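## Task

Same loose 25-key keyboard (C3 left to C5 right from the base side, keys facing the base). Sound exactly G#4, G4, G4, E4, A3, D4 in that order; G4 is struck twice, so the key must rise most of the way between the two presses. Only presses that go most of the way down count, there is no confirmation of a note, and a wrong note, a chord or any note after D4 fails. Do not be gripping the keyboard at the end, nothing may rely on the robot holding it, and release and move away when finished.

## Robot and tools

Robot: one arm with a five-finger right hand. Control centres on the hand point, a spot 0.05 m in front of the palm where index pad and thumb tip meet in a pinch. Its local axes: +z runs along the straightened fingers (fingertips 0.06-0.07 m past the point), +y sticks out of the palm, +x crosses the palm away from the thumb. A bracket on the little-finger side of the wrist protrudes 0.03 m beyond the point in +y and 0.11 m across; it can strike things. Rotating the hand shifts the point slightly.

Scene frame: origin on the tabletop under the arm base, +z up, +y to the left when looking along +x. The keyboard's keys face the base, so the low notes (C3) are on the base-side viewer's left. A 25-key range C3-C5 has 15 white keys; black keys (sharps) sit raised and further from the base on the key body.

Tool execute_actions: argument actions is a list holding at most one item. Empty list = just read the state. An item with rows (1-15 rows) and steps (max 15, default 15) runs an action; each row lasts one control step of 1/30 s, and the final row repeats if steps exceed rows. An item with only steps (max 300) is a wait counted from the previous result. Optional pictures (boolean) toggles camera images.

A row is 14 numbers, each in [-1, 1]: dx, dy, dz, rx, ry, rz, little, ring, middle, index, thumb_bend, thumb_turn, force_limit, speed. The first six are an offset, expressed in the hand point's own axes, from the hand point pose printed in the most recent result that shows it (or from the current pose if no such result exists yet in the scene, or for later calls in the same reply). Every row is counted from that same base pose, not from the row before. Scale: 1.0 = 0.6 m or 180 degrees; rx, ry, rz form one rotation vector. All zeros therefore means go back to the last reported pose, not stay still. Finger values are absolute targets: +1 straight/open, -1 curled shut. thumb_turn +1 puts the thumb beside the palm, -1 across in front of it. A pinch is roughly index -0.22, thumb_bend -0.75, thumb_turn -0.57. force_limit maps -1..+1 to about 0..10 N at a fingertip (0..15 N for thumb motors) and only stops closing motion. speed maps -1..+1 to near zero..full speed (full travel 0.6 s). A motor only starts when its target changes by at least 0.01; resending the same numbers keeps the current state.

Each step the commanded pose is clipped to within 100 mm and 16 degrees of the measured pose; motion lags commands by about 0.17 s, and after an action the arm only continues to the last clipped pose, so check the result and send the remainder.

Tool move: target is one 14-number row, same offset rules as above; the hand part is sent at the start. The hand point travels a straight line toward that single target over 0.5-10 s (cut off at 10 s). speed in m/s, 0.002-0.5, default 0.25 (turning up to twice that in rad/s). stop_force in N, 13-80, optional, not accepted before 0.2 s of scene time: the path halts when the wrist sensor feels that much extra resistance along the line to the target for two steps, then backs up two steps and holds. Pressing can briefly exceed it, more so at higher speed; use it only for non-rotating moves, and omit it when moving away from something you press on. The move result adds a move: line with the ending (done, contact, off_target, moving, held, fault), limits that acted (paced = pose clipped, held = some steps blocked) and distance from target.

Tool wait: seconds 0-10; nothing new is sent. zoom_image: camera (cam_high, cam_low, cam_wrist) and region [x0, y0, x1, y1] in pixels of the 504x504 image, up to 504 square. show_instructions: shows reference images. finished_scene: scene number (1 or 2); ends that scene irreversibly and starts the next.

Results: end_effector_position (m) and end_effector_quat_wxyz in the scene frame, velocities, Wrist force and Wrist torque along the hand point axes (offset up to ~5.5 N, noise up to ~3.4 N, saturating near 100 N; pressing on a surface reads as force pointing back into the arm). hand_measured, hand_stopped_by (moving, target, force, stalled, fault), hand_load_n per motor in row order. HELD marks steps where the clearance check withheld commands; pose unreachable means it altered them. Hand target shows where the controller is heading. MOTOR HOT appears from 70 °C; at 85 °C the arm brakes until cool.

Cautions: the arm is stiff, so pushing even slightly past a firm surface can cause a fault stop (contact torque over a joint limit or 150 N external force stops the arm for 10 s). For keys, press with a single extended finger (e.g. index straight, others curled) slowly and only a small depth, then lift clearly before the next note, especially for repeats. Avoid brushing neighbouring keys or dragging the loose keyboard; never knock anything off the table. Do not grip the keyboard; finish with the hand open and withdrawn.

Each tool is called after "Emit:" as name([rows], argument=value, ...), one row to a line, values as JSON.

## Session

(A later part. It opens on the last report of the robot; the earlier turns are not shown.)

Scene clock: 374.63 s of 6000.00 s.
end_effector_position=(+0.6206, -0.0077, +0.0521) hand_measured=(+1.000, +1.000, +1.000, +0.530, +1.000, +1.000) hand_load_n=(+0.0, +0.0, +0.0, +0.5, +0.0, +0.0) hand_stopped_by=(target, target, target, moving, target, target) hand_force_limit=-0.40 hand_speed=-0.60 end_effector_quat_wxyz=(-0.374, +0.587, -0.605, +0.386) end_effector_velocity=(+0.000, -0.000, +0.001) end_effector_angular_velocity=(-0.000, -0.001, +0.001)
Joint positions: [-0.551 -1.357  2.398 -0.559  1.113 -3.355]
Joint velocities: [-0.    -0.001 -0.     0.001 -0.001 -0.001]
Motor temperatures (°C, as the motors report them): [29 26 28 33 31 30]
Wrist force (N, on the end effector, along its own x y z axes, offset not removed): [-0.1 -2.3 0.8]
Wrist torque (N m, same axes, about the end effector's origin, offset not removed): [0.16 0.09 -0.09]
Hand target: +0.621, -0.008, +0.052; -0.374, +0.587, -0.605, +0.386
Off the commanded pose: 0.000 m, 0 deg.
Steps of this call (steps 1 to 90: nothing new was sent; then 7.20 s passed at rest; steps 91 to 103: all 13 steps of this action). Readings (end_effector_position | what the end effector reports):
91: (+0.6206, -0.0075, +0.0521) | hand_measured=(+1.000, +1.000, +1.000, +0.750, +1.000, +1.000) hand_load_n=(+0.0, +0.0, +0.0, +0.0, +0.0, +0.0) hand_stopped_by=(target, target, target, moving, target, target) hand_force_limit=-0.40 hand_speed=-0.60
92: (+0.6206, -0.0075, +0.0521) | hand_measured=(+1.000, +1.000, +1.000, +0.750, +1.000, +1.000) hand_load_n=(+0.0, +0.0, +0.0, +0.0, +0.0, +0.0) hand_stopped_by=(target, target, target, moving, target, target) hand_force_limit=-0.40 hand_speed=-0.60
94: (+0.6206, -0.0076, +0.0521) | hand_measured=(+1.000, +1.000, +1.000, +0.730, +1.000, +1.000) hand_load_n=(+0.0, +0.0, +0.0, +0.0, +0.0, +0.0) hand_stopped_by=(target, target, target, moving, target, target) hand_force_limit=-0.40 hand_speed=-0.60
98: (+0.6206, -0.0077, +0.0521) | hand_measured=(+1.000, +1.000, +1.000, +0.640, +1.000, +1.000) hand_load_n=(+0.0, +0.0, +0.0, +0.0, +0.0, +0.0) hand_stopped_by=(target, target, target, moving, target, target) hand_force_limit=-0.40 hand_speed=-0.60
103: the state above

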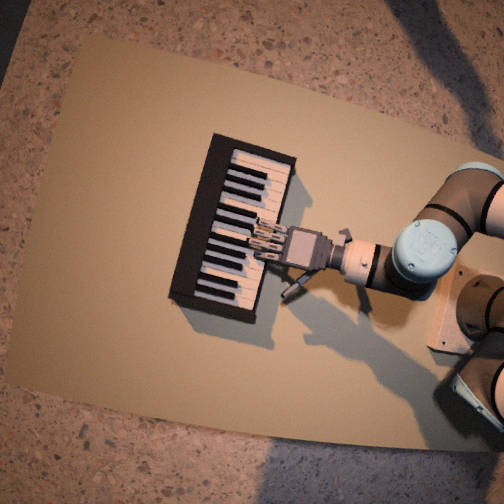

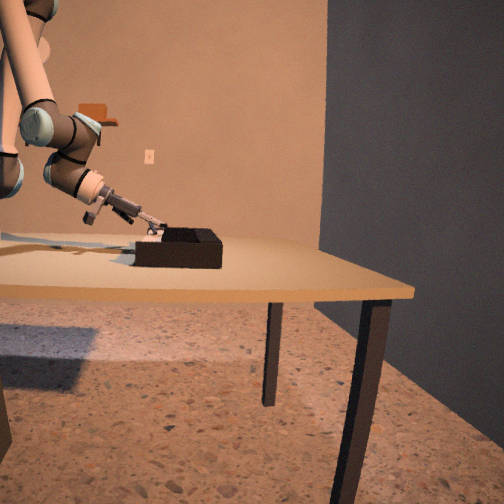

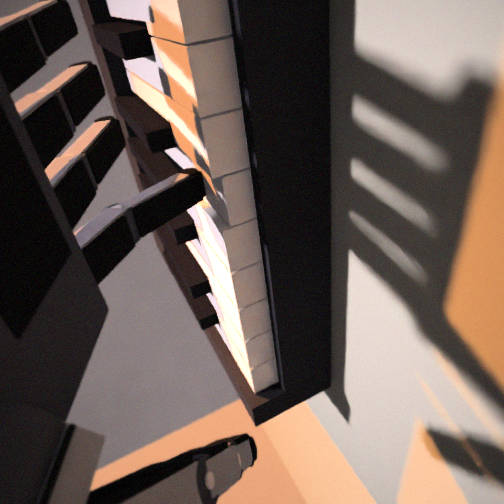

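Emit:
execute_actions([
  {"rows": [[0,0,0,0,0,0,1,1,1,0.30,1,1,-0.4,-0.6],[0,0,0,0,0,0,1,1,1,0.30,1,1,-0.4,-0.6],[0,0,0,0,0,0,1,1,1,0.30,1,1,-0.4,-0.6],[0,0,0,0,0,0,1,1,1,0.30,1,1,-0.4,-0.6],[0,0,0,0,0,0,1,1,1,0.30,1,1,-0.4,-0.6],[0,0,0,0,0,0,1,1,1,0.30,1,1,-0.4,-0.6],[0,0,0,0,0,0,1,1,1,0.30,1,1,-0.4,-0.85]], "steps": 15},
], pictures=false)

Emit:
execute_actions([
  {"steps": 10},
])

Emit:
zoom_image(camera="cam_wrist", region=[90, 80, 290, 280])

Scene clock: 393.23 s of 6000.00 s.
end_effector_position=(+0.6206, -0.0078, +0.0521) hand_measured=(+1.000, +1.000, +1.000, +0.366, +1.000, +1.000) hand_load_n=(+0.0, +0.0, +0.0, +1.0, +0.0, +0.0) hand_stopped_by=(target, target, target, moving, target, target) hand_force_limit=-0.40 hand_speed=-0.85 end_effector_quat_wxyz=(-0.374, +0.587, -0.605, +0.386) end_effector_velocity=(-0.000, -0.001, -0.000) end_effector_angular_velocity=(+0.001, +0.000, -0.001)
Joint positions: [-0.551 -1.357  2.398 -0.559  1.113 -3.355]
Joint velocities: [-0.001  0.     0.     0.     0.     0.   ]
Motor temperatures (°C, as the motors report them): [29 26 28 33 31 30]
Wrist force (N, on the end effector, along its own x y z axes, offset not removed): [1.7 -3.8 1.7]
Wrist torque (N m, same axes, about the end effector's origin, offset not removed): [-0.09 -0.12 -0.17]
Hand target: +0.621, -0.008, +0.052; -0.374, +0.587, -0.605, +0.386
Off the commanded pose: 0.000 m, 0 deg.
Steps of this call (steps 1 to 90: nothing new was sent; then 15.10 s passed at rest; steps 91 to 105: all 15 steps of this action). Readings (end_effector_position | what the end effector reports):
91: (+0.6206, -0.0078, +0.0521) | hand_measured=(+1.000, +1.000, +1.000, +0.520, +1.000, +1.000) hand_load_n=(+0.0, +0.0, +0.0, +1.0, +0.0, +0.0) hand_stopped_by=(target, target, target, moving, target, target) hand_force_limit=-0.40 hand_speed=-0.60
92: (+0.6206, -0.0078, +0.0521) | hand_measured=(+1.000, +1.000, +1.000, +0.520, +1.000, +1.000) hand_load_n=(+0.0, +0.0, +0.0, +1.0, +0.0, +0.0) hand_stopped_by=(target, target, target, moving, target, target) hand_force_limit=-0.40 hand_speed=-0.60
94: (+0.6206, -0.0078, +0.0521) | hand_measured=(+1.000, +1.000, +1.000, +0.500, +1.000, +1.000) hand_load_n=(+0.0, +0.0, +0.0, +0.5, +0.0, +0.0) hand_stopped_by=(target, target, target, moving, target, target) hand_force_limit=-0.40 hand_speed=-0.60
98: (+0.6206, -0.0078, +0.0521) | hand_measured=(+1.000, +1.000, +1.000, +0.424, +1.000, +1.000) hand_load_n=(+0.0, +0.0, +0.0, +1.0, +0.0, +0.0) hand_stopped_by=(target, target, target, moving, target, target) hand_force_limit=-0.40 hand_speed=-0.85
105: the state above

Scene clock: 393.57 s of 6000.00 s.
end_effector_position=(+0.6206, -0.0077, +0.0521) hand_measured=(+1.000, +1.000, +1.000, +0.334, +1.000, +1.000) hand_load_n=(+0.0, +0.0, +0.0, +3.5, +0.0, +0.0) hand_stopped_by=(target, target, target, force, target, target) hand_force_limit=-0.40 hand_speed=-0.85 end_effector_quat_wxyz=(-0.374, +0.587, -0.605, +0.386) end_effector_velocity=(+0.000, +0.001, +0.000) end_effector_angular_velocity=(-0.000, -0.001, +0.001)
Joint positions: [-0.551 -1.357  2.398 -0.559  1.113 -3.355]
Joint velocities: [ 0.001 -0.001  0.    -0.    -0.    -0.   ]
Motor temperatures (°C, as the motors report them): [29 26 28 33 31 30]
Wrist force (N, on the end effector, along its own x y z axes, offset not removed): [-1.5 -6.2 2.5]
Wrist torque (N m, same axes, about the end effector's origin, offset not removed): [0.23 0.36 -0.24]
Hand target: +0.621, -0.008, +0.052; -0.374, +0.587, -0.605, +0.386
Off the commanded pose: 0.000 m, 0 deg.
Steps of this call (steps 1 to 10: nothing new was sent). Readings (end_effector_position | what the end effector reports):
1: (+0.6206, -0.0078, +0.0521) | hand_measured=(+1.000, +1.000, +1.000, +0.358, +1.000, +1.000) hand_load_n=(+0.0, +0.0, +0.0, +1.0, +0.0, +0.0) hand_stopped_by=(target, target, target, moving, target, target) hand_force_limit=-0.40 hand_speed=-0.85
2: (+0.6206, -0.0078, +0.0521) | hand_measured=(+1.000, +1.000, +1.000, +0.350, +1.000, +1.000) hand_load_n=(+0.0, +0.0, +0.0, +1.5, +0.0, +0.0) hand_stopped_by=(target, target, target, moving, target, target) hand_force_limit=-0.40 hand_speed=-0.85
4: (+0.6206, -0.0078, +0.0521) | hand_measured=(+1.000, +1.000, +1.000, +0.332, +1.000, +1.000) hand_load_n=(+0.0, +0.0, +0.0, +4.0, +0.0, +0.0) hand_stopped_by=(target, target, target, force, target, target) hand_force_limit=-0.40 hand_speed=-0.85
8: (+0.6206, -0.0077, +0.0521) | hand_measured=(+1.000, +1.000, +1.000, +0.334, +1.000, +1.000) hand_load_n=(+0.0, +0.0, +0.0, +3.5, +0.0, +0.0) hand_stopped_by=(target, target, target, force, target, target) hand_force_limit=-0.40 hand_speed=-0.85
10: the state above

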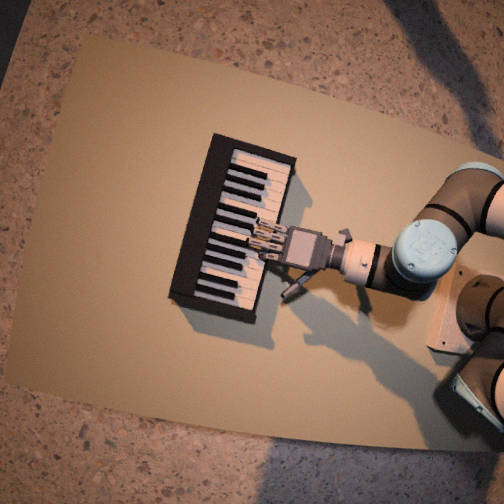

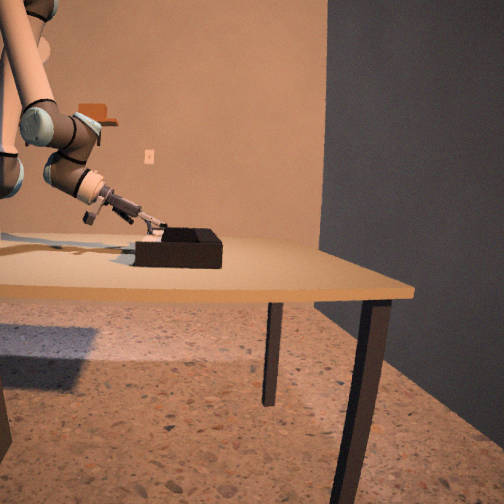

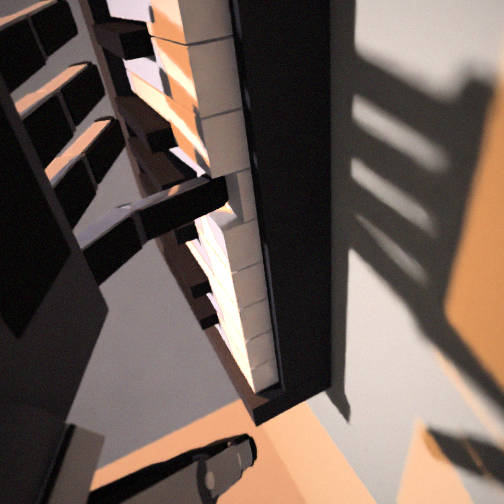

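Region (90, 80, 290, 280) of cam_wrist's 504x504 image, scaled by 2.520, with more detail than that image has.

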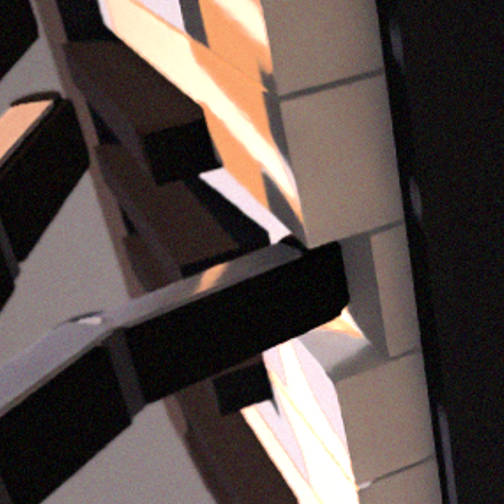

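Emit:
execute_actions([
  {"rows": [[0,0,0,0,0,0,1,1,1,0.75,1,1,-0.4,0.3]], "steps": 8},
], pictures=false)

Emit:
move(target=[0.1174,0,0,0,0,0,1,1,1,0.75,1,1,-0.4,0.3], speed=0.08)

Emit:
execute_actions([
  {"rows": [[0.0004,0,0,0,0,0,1,1,1,0.52,1,1,-0.4,-0.6]], "steps": 13},
])

Emit:
zoom_image(camera="cam_wrist", region=[90, 80, 290, 280])

Emit:
zoom_image(camera="cam_wrist", region=[150, 150, 350, 480])

Scene clock: 402.87 s of 6000.00 s.
end_effector_position=(+0.6206, -0.0077, +0.0521) hand_measured=(+1.000, +1.000, +1.000, +0.688, +1.000, +1.000) hand_load_n=(+0.0, +0.0, +0.0, +0.0, +0.0, +0.0) hand_stopped_by=(target, target, target, moving, target, target) hand_force_limit=-0.40 hand_speed=0.30 end_effector_quat_wxyz=(-0.374, +0.587, -0.605, +0.386) end_effector_velocity=(-0.000, +0.001, -0.001) end_effector_angular_velocity=(+0.001, +0.001, +0.001)
Joint positions: [-0.551 -1.357  2.398 -0.559  1.113 -3.355]
Joint velocities: [ 0.001  0.001  0.     0.    -0.     0.   ]
Motor temperatures (°C, as the motors report them): [29 26 28 33 31 30]
Wrist force (N, on the end effector, along its own x y z axes, offset not removed): [0.8 -1.7 0.7]
Wrist torque (N m, same axes, about the end effector's origin, offset not removed): [0.07 0.00 -0.16]
Hand target: +0.621, -0.008, +0.052; -0.374, +0.587, -0.605, +0.386
Off the commanded pose: 0.000 m, 0 deg.
Steps of this call (steps 1 to 90: nothing new was sent; then 6.03 s passed at rest; steps 91 to 98: all 8 steps of this action). Readings (end_effector_position | what the end effector reports):
91: (+0.6206, -0.0077, +0.0521) | hand_measured=(+1.000, +1.000, +1.000, +0.334, +1.000, +1.000) hand_load_n=(+0.0, +0.0, +0.0, +3.5, +0.0, +0.0) hand_stopped_by=(target, target, target, moving, target, target) hand_force_limit=-0.40 hand_speed=0.30
92: (+0.6206, -0.0077, +0.0521) | hand_measured=(+1.000, +1.000, +1.000, +0.334, +1.000, +1.000) hand_load_n=(+0.0, +0.0, +0.0, +3.5, +0.0, +0.0) hand_stopped_by=(target, target, target, moving, target, target) hand_force_limit=-0.40 hand_speed=0.30
94: (+0.6206, -0.0077, +0.0521) | hand_measured=(+1.000, +1.000, +1.000, +0.398, +1.000, +1.000) hand_load_n=(+0.0, +0.0, +0.0, +0.0, +0.0, +0.0) hand_stopped_by=(target, target, target, moving, target, target) hand_force_limit=-0.40 hand_speed=0.30
98: the state above

Scene clock: 404.47 s of 6000.00 s.
end_effector_position=(+0.6184, -0.0779, +0.0520) hand_measured=(+1.000, +1.000, +1.000, +0.750, +1.000, +1.000) hand_load_n=(+0.0, +0.0, +0.0, +0.0, +0.0, +0.0) hand_stopped_by=(target, target, target, target, target, target) hand_force_limit=-0.40 hand_speed=0.30 end_effector_quat_wxyz=(-0.374, +0.587, -0.605, +0.386) end_effector_velocity=(-0.001, -0.002, -0.000) end_effector_angular_velocity=(+0.001, +0.001, +0.001)
Joint positions: [-0.71  -1.331  2.372 -0.514  0.973 -3.443]
Joint velocities: [-0.005  0.002 -0.001  0.002 -0.005 -0.003]
Motor temperatures (°C, as the motors report them): [29 26 28 33 31 30]
Wrist force (N, on the end effector, along its own x y z axes, offset not removed): [0.2 -3.5 1.7]
Wrist torque (N m, same axes, about the end effector's origin, offset not removed): [-0.30 0.05 -0.30]
Hand target: +0.618, -0.078, +0.052; -0.374, +0.587, -0.605, +0.386
Off the commanded pose: 0.000 m, 0 deg.
move: done

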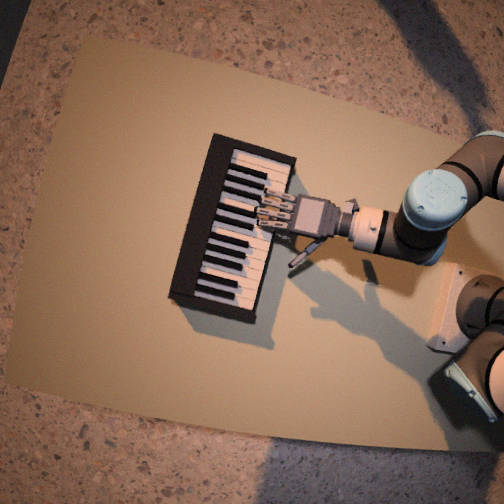

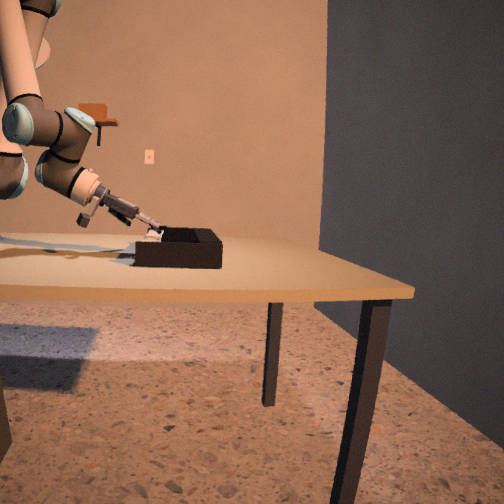

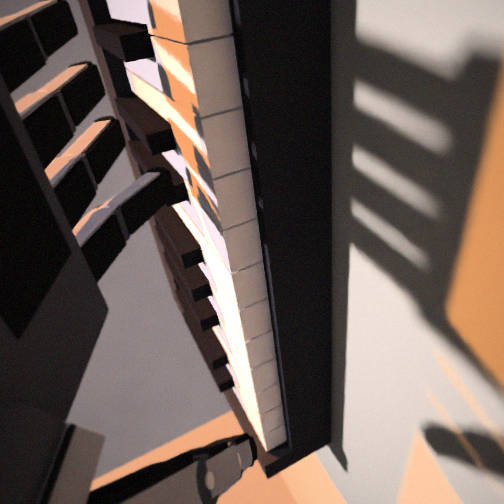

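Scene clock: 404.90 s of 6000.00 s.
end_effector_position=(+0.6184, -0.0781, +0.0520) hand_measured=(+1.000, +1.000, +1.000, +0.530, +1.000, +1.000) hand_load_n=(+0.0, +0.0, +0.0, +0.5, +0.0, +0.0) hand_stopped_by=(target, target, target, moving, target, target) hand_force_limit=-0.40 hand_speed=-0.60 end_effector_quat_wxyz=(-0.374, +0.587, -0.605, +0.386) end_effector_velocity=(+0.000, +0.001, -0.000) end_effector_angular_velocity=(+0.001, +0.000, +0.001)
Joint positions: [-0.711 -1.331  2.372 -0.514  0.973 -3.444]
Joint velocities: [ 0.001  0.001 -0.     0.    -0.     0.   ]
Motor temperatures (°C, as the motors report them): [29 26 28 33 31 30]
Wrist force (N, on the end effector, along its own x y z axes, offset not removed): [-0.4 0.1 3.2]
Wrist torque (N m, same axes, about the end effector's origin, offset not removed): [0.28 0.08 -0.22]
Hand target: +0.618, -0.078, +0.052; -0.374, +0.587, -0.605, +0.386
Off the commanded pose: 0.000 m, 0 deg.
Steps of this call (steps 1 to 13: all 13 steps of this action). Readings (end_effector_position | what the end effector reports):
1: (+0.6184, -0.0780, +0.0520) | hand_measured=(+1.000, +1.000, +1.000, +0.750, +1.000, +1.000) hand_load_n=(+0.0, +0.0, +0.0, +0.0, +0.0, +0.0) hand_stopped_by=(target, target, target, moving, target, target) hand_force_limit=-0.40 hand_speed=-0.60
2: (+0.6184, -0.0780, +0.0520) | hand_measured=(+1.000, +1.000, +1.000, +0.750, +1.000, +1.000) hand_load_n=(+0.0, +0.0, +0.0, +0.0, +0.0, +0.0) hand_stopped_by=(target, target, target, moving, target, target) hand_force_limit=-0.40 hand_speed=-0.60
4: (+0.6184, -0.0781, +0.0520) | hand_measured=(+1.000, +1.000, +1.000, +0.730, +1.000, +1.000) hand_load_n=(+0.0, +0.0, +0.0, +0.0, +0.0, +0.0) hand_stopped_by=(target, target, target, moving, target, target) hand_force_limit=-0.40 hand_speed=-0.60
8: (+0.6184, -0.0781, +0.0520) | hand_measured=(+1.000, +1.000, +1.000, +0.640, +1.000, +1.000) hand_load_n=(+0.0, +0.0, +0.0, +0.0, +0.0, +0.0) hand_stopped_by=(target, target, target, moving, target, target) hand_force_limit=-0.40 hand_speed=-0.60
13: the state above

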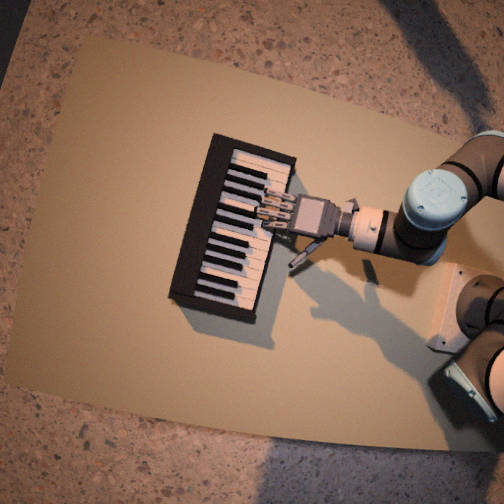

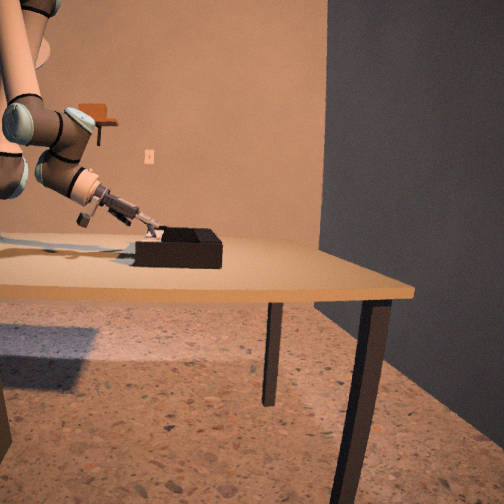

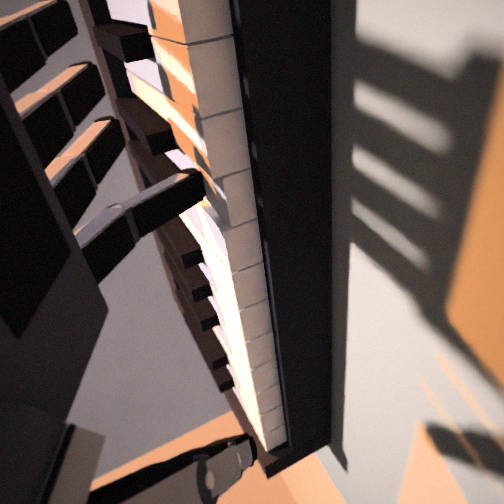

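Region (90, 80, 290, 280) of cam_wrist's 504x504 image, scaled by 2.520, with more detail than that image has.

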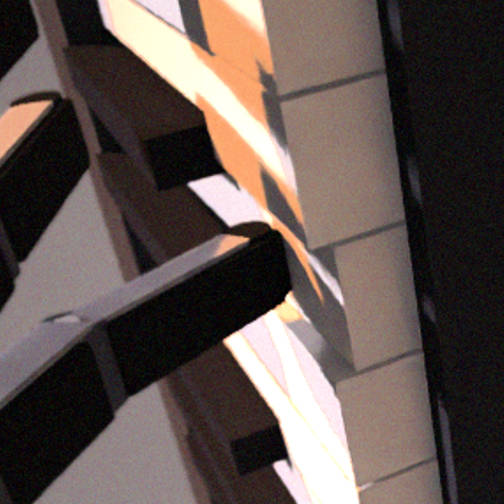

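Region (150, 150, 350, 480) of cam_wrist's 504x504 image, scaled by 1.527, with more detail than that image has; it fills the left 305 columns of this view, and the rest is white.

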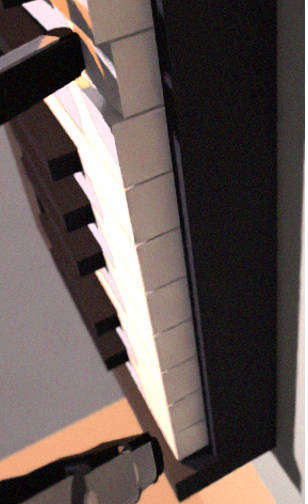

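Emit:
execute_actions([
  {"rows": [[0,0,0,0,0,0,1,1,1,0.30,1,1,-0.4,-0.6],[0,0,0,0,0,0,1,1,1,0.30,1,1,-0.4,-0.6],[0,0,0,0,0,0,1,1,1,0.30,1,1,-0.4,-0.6],[0,0,0,0,0,0,1,1,1,0.30,1,1,-0.4,-0.6],[0,0,0,0,0,0,1,1,1,0.30,1,1,-0.4,-0.6],[0,0,0,0,0,0,1,1,1,0.30,1,1,-0.4,-0.6],[0,0,0,0,0,0,1,1,1,0.30,1,1,-0.4,-0.85]], "steps": 15},
], pictures=false)

Emit:
execute_actions([
  {"steps": 8},
])

Emit:
execute_actions([
  {"rows": [[0,0,0,0,0,0,1,1,1,0.75,1,1,-0.4,0.3]], "steps": 8},
], pictures=false)

Emit:
move(target=[0,-0.0504,-0.2074,0,0,0,1,1,1,1,1,1,-0.4,0.0], speed=0.15)

Scene clock: 416.90 s of 6000.00 s.
end_effector_position=(+0.6184, -0.0781, +0.0520) hand_measured=(+1.000, +1.000, +1.000, +0.366, +1.000, +1.000) hand_load_n=(+0.0, +0.0, +0.0, +1.0, +0.0, +0.0) hand_stopped_by=(target, target, target, moving, target, target) hand_force_limit=-0.40 hand_speed=-0.85 end_effector_quat_wxyz=(-0.374, +0.587, -0.605, +0.386) end_effector_velocity=(-0.000, +0.000, +0.000) end_effector_angular_velocity=(+0.001, -0.000, -0.000)
Joint positions: [-0.711 -1.331  2.372 -0.514  0.973 -3.444]
Joint velocities: [ 0.    -0.001  0.001  0.    -0.     0.001]
Motor temperatures (°C, as the motors report them): [29 26 28 33 31 30]
Wrist force (N, on the end effector, along its own x y z axes, offset not removed): [-0.6 -3.9 0.2]
Wrist torque (N m, same axes, about the end effector's origin, offset not removed): [0.05 0.22 -0.27]
Hand target: +0.618, -0.078, +0.052; -0.374, +0.587, -0.605, +0.386
Off the commanded pose: 0.000 m, 0 deg.
Steps of this call (steps 1 to 90: nothing new was sent; then 8.50 s passed at rest; steps 91 to 105: all 15 steps of this action). Readings (end_effector_position | what the end effector reports):
91: (+0.6184, -0.0781, +0.0520) | hand_measured=(+1.000, +1.000, +1.000, +0.520, +1.000, +1.000) hand_load_n=(+0.0, +0.0, +0.0, +1.0, +0.0, +0.0) hand_stopped_by=(target, target, target, moving, target, target) hand_force_limit=-0.40 hand_speed=-0.60
92: (+0.6184, -0.0781, +0.0520) | hand_measured=(+1.000, +1.000, +1.000, +0.520, +1.000, +1.000) hand_load_n=(+0.0, +0.0, +0.0, +1.0, +0.0, +0.0) hand_stopped_by=(target, target, target, moving, target, target) hand_force_limit=-0.40 hand_speed=-0.60
94: (+0.6184, -0.0781, +0.0520) | hand_measured=(+1.000, +1.000, +1.000, +0.500, +1.000, +1.000) hand_load_n=(+0.0, +0.0, +0.0, +0.5, +0.0, +0.0) hand_stopped_by=(target, target, target, moving, target, target) hand_force_limit=-0.40 hand_speed=-0.60
98: (+0.6184, -0.0781, +0.0520) | hand_measured=(+1.000, +1.000, +1.000, +0.424, +1.000, +1.000) hand_load_n=(+0.0, +0.0, +0.0, +1.0, +0.0, +0.0) hand_stopped_by=(target, target, target, moving, target, target) hand_force_limit=-0.40 hand_speed=-0.85
105: the state above

Scene clock: 417.17 s of 6000.00 s.
end_effector_position=(+0.6184, -0.0781, +0.0520) hand_measured=(+1.000, +1.000, +1.000, +0.342, +1.000, +1.000) hand_load_n=(+0.0, +0.0, +0.0, +3.0, +0.0, +0.0) hand_stopped_by=(target, target, target, force, target, target) hand_force_limit=-0.40 hand_speed=-0.85 end_effector_quat_wxyz=(-0.374, +0.587, -0.605, +0.386) end_effector_velocity=(+0.001, +0.000, +0.000) end_effector_angular_velocity=(-0.001, -0.001, +0.002)
Joint positions: [-0.711 -1.331  2.372 -0.514  0.973 -3.444]
Joint velocities: [ 0.001  0.    -0.001  0.     0.    -0.   ]
Motor temperatures (°C, as the motors report them): [29 26 28 33 31 30]
Wrist force (N, on the end effector, along its own x y z axes, offset not removed): [0.7 -4.5 0.4]
Wrist torque (N m, same axes, about the end effector's origin, offset not removed): [0.43 -0.03 -0.18]
Hand target: +0.618, -0.078, +0.052; -0.374, +0.587, -0.605, +0.386
Off the commanded pose: 0.000 m, 0 deg.
Steps of this call (steps 1 to 8: nothing new was sent). Readings (end_effector_position | what the end effector reports):
1: (+0.6184, -0.0781, +0.0520) | hand_measured=(+1.000, +1.000, +1.000, +0.358, +1.000, +1.000) hand_load_n=(+0.0, +0.0, +0.0, +1.0, +0.0, +0.0) hand_stopped_by=(target, target, target, moving, target, target) hand_force_limit=-0.40 hand_speed=-0.85
2: (+0.6184, -0.0781, +0.0520) | hand_measured=(+1.000, +1.000, +1.000, +0.350, +1.000, +1.000) hand_load_n=(+0.0, +0.0, +0.0, +2.0, +0.0, +0.0) hand_stopped_by=(target, target, target, moving, target, target) hand_force_limit=-0.40 hand_speed=-0.85
4: (+0.6184, -0.0781, +0.0520) | hand_measured=(+1.000, +1.000, +1.000, +0.342, +1.000, +1.000) hand_load_n=(+0.0, +0.0, +0.0, +3.0, +0.0, +0.0) hand_stopped_by=(target, target, target, force, target, target) hand_force_limit=-0.40 hand_speed=-0.85
8: the state above

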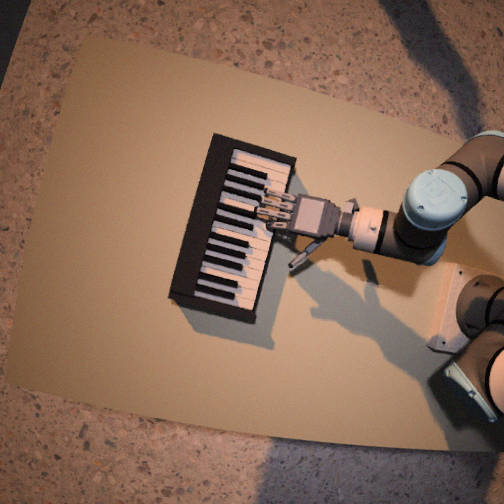

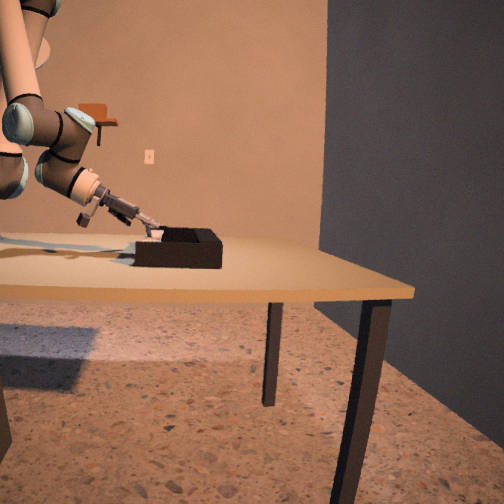

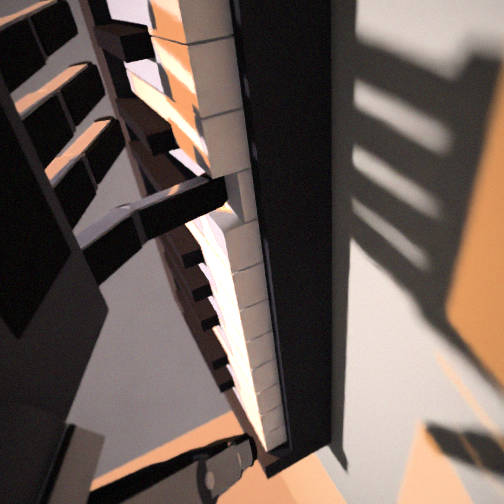

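Scene clock: 417.43 s of 6000.00 s.
end_effector_position=(+0.6184, -0.0781, +0.0520) hand_measured=(+1.000, +1.000, +1.000, +0.696, +1.000, +1.000) hand_load_n=(+0.0, +0.0, +0.0, +0.0, +0.0, +0.0) hand_stopped_by=(target, target, target, moving, target, target) hand_force_limit=-0.40 hand_speed=0.30 end_effector_quat_wxyz=(-0.374, +0.587, -0.605, +0.386) end_effector_velocity=(+0.001, +0.001, +0.000) end_effector_angular_velocity=(-0.001, -0.001, +0.002)
Joint positions: [-0.711 -1.331  2.372 -0.514  0.973 -3.444]
Joint velocities: [ 0.002 -0.    -0.001 -0.    -0.    -0.   ]
Motor temperatures (°C, as the motors report them): [29 26 28 33 31 30]
Wrist force (N, on the end effector, along its own x y z axes, offset not removed): [-0.4 -1.7 -0.4]
Wrist torque (N m, same axes, about the end effector's origin, offset not removed): [0.11 0.15 -0.11]
Hand target: +0.618, -0.078, +0.052; -0.374, +0.587, -0.605, +0.386
Off the commanded pose: 0.000 m, 0 deg.
Steps of this call (steps 1 to 8: all 8 steps of this action). Readings (end_effector_position | what the end effector reports):
1: (+0.6184, -0.0781, +0.0520) | hand_measured=(+1.000, +1.000, +1.000, +0.342, +1.000, +1.000) hand_load_n=(+0.0, +0.0, +0.0, +3.0, +0.0, +0.0) hand_stopped_by=(target, target, target, moving, target, target) hand_force_limit=-0.40 hand_speed=0.30
2: (+0.6184, -0.0781, +0.0520) | hand_measured=(+1.000, +1.000, +1.000, +0.342, +1.000, +1.000) hand_load_n=(+0.0, +0.0, +0.0, +3.0, +0.0, +0.0) hand_stopped_by=(target, target, target, moving, target, target) hand_force_limit=-0.40 hand_speed=0.30
4: (+0.6184, -0.0781, +0.0520) | hand_measured=(+1.000, +1.000, +1.000, +0.406, +1.000, +1.000) hand_load_n=(+0.0, +0.0, +0.0, +0.0, +0.0, +0.0) hand_stopped_by=(target, target, target, moving, target, target) hand_force_limit=-0.40 hand_speed=0.30
8: the state above

Scene clock: 419.17 s of 6000.00 s.
end_effector_position=(+0.5185, -0.0752, +0.1319) hand_measured=(+1.000, +1.000, +1.000, +1.000, +1.000, +1.000) hand_load_n=(+0.0, +0.0, +0.0, +0.0, +0.0, +0.0) hand_stopped_by=(target, target, target, target, target, target) hand_force_limit=-0.40 hand_speed=0.00 end_effector_quat_wxyz=(-0.374, +0.587, -0.605, +0.386) end_effector_velocity=(-0.001, -0.001, +0.002) end_effector_angular_velocity=(-0.000, -0.000, +0.001)
Joint positions: [-0.934 -1.627  2.497 -0.243  0.785 -3.602]
Joint velocities: [-0.007 -0.004 -0.001  0.01  -0.006 -0.006]
Motor temperatures (°C, as the motors report them): [29 26 28 33 31 30]
Wrist force (N, on the end effector, along its own x y z axes, offset not removed): [-1.7 -1.8 -0.1]
Wrist torque (N m, same axes, about the end effector's origin, offset not removed): [0.12 0.36 -0.41]
Hand target: +0.518, -0.075, +0.132; -0.374, +0.587, -0.605, +0.386
Off the commanded pose: 0.000 m, 0 deg.
move: done

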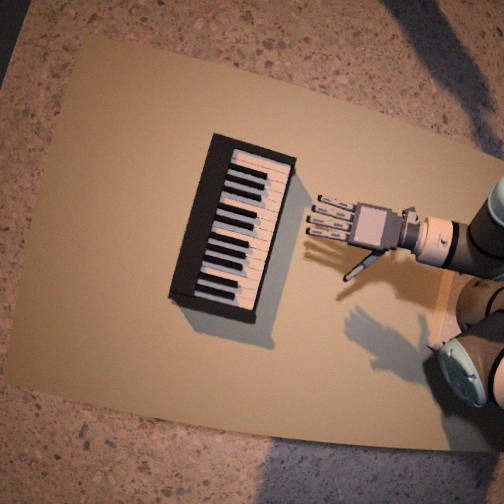

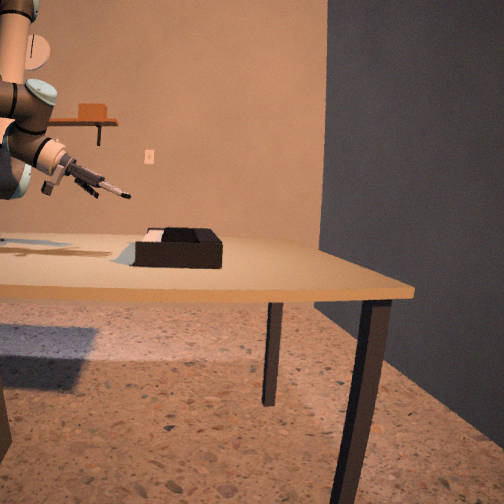

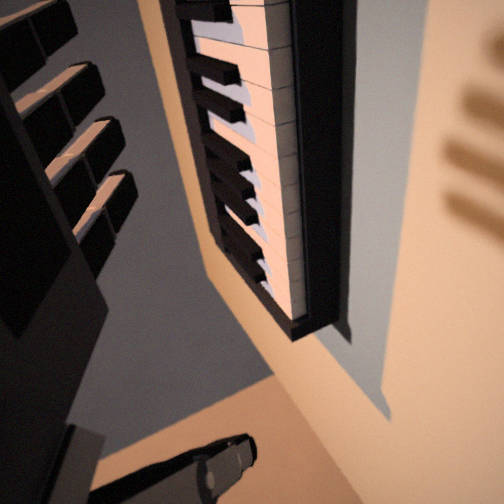

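Emit:
finished_scene(scene=2)

The scene is finished: the task was done.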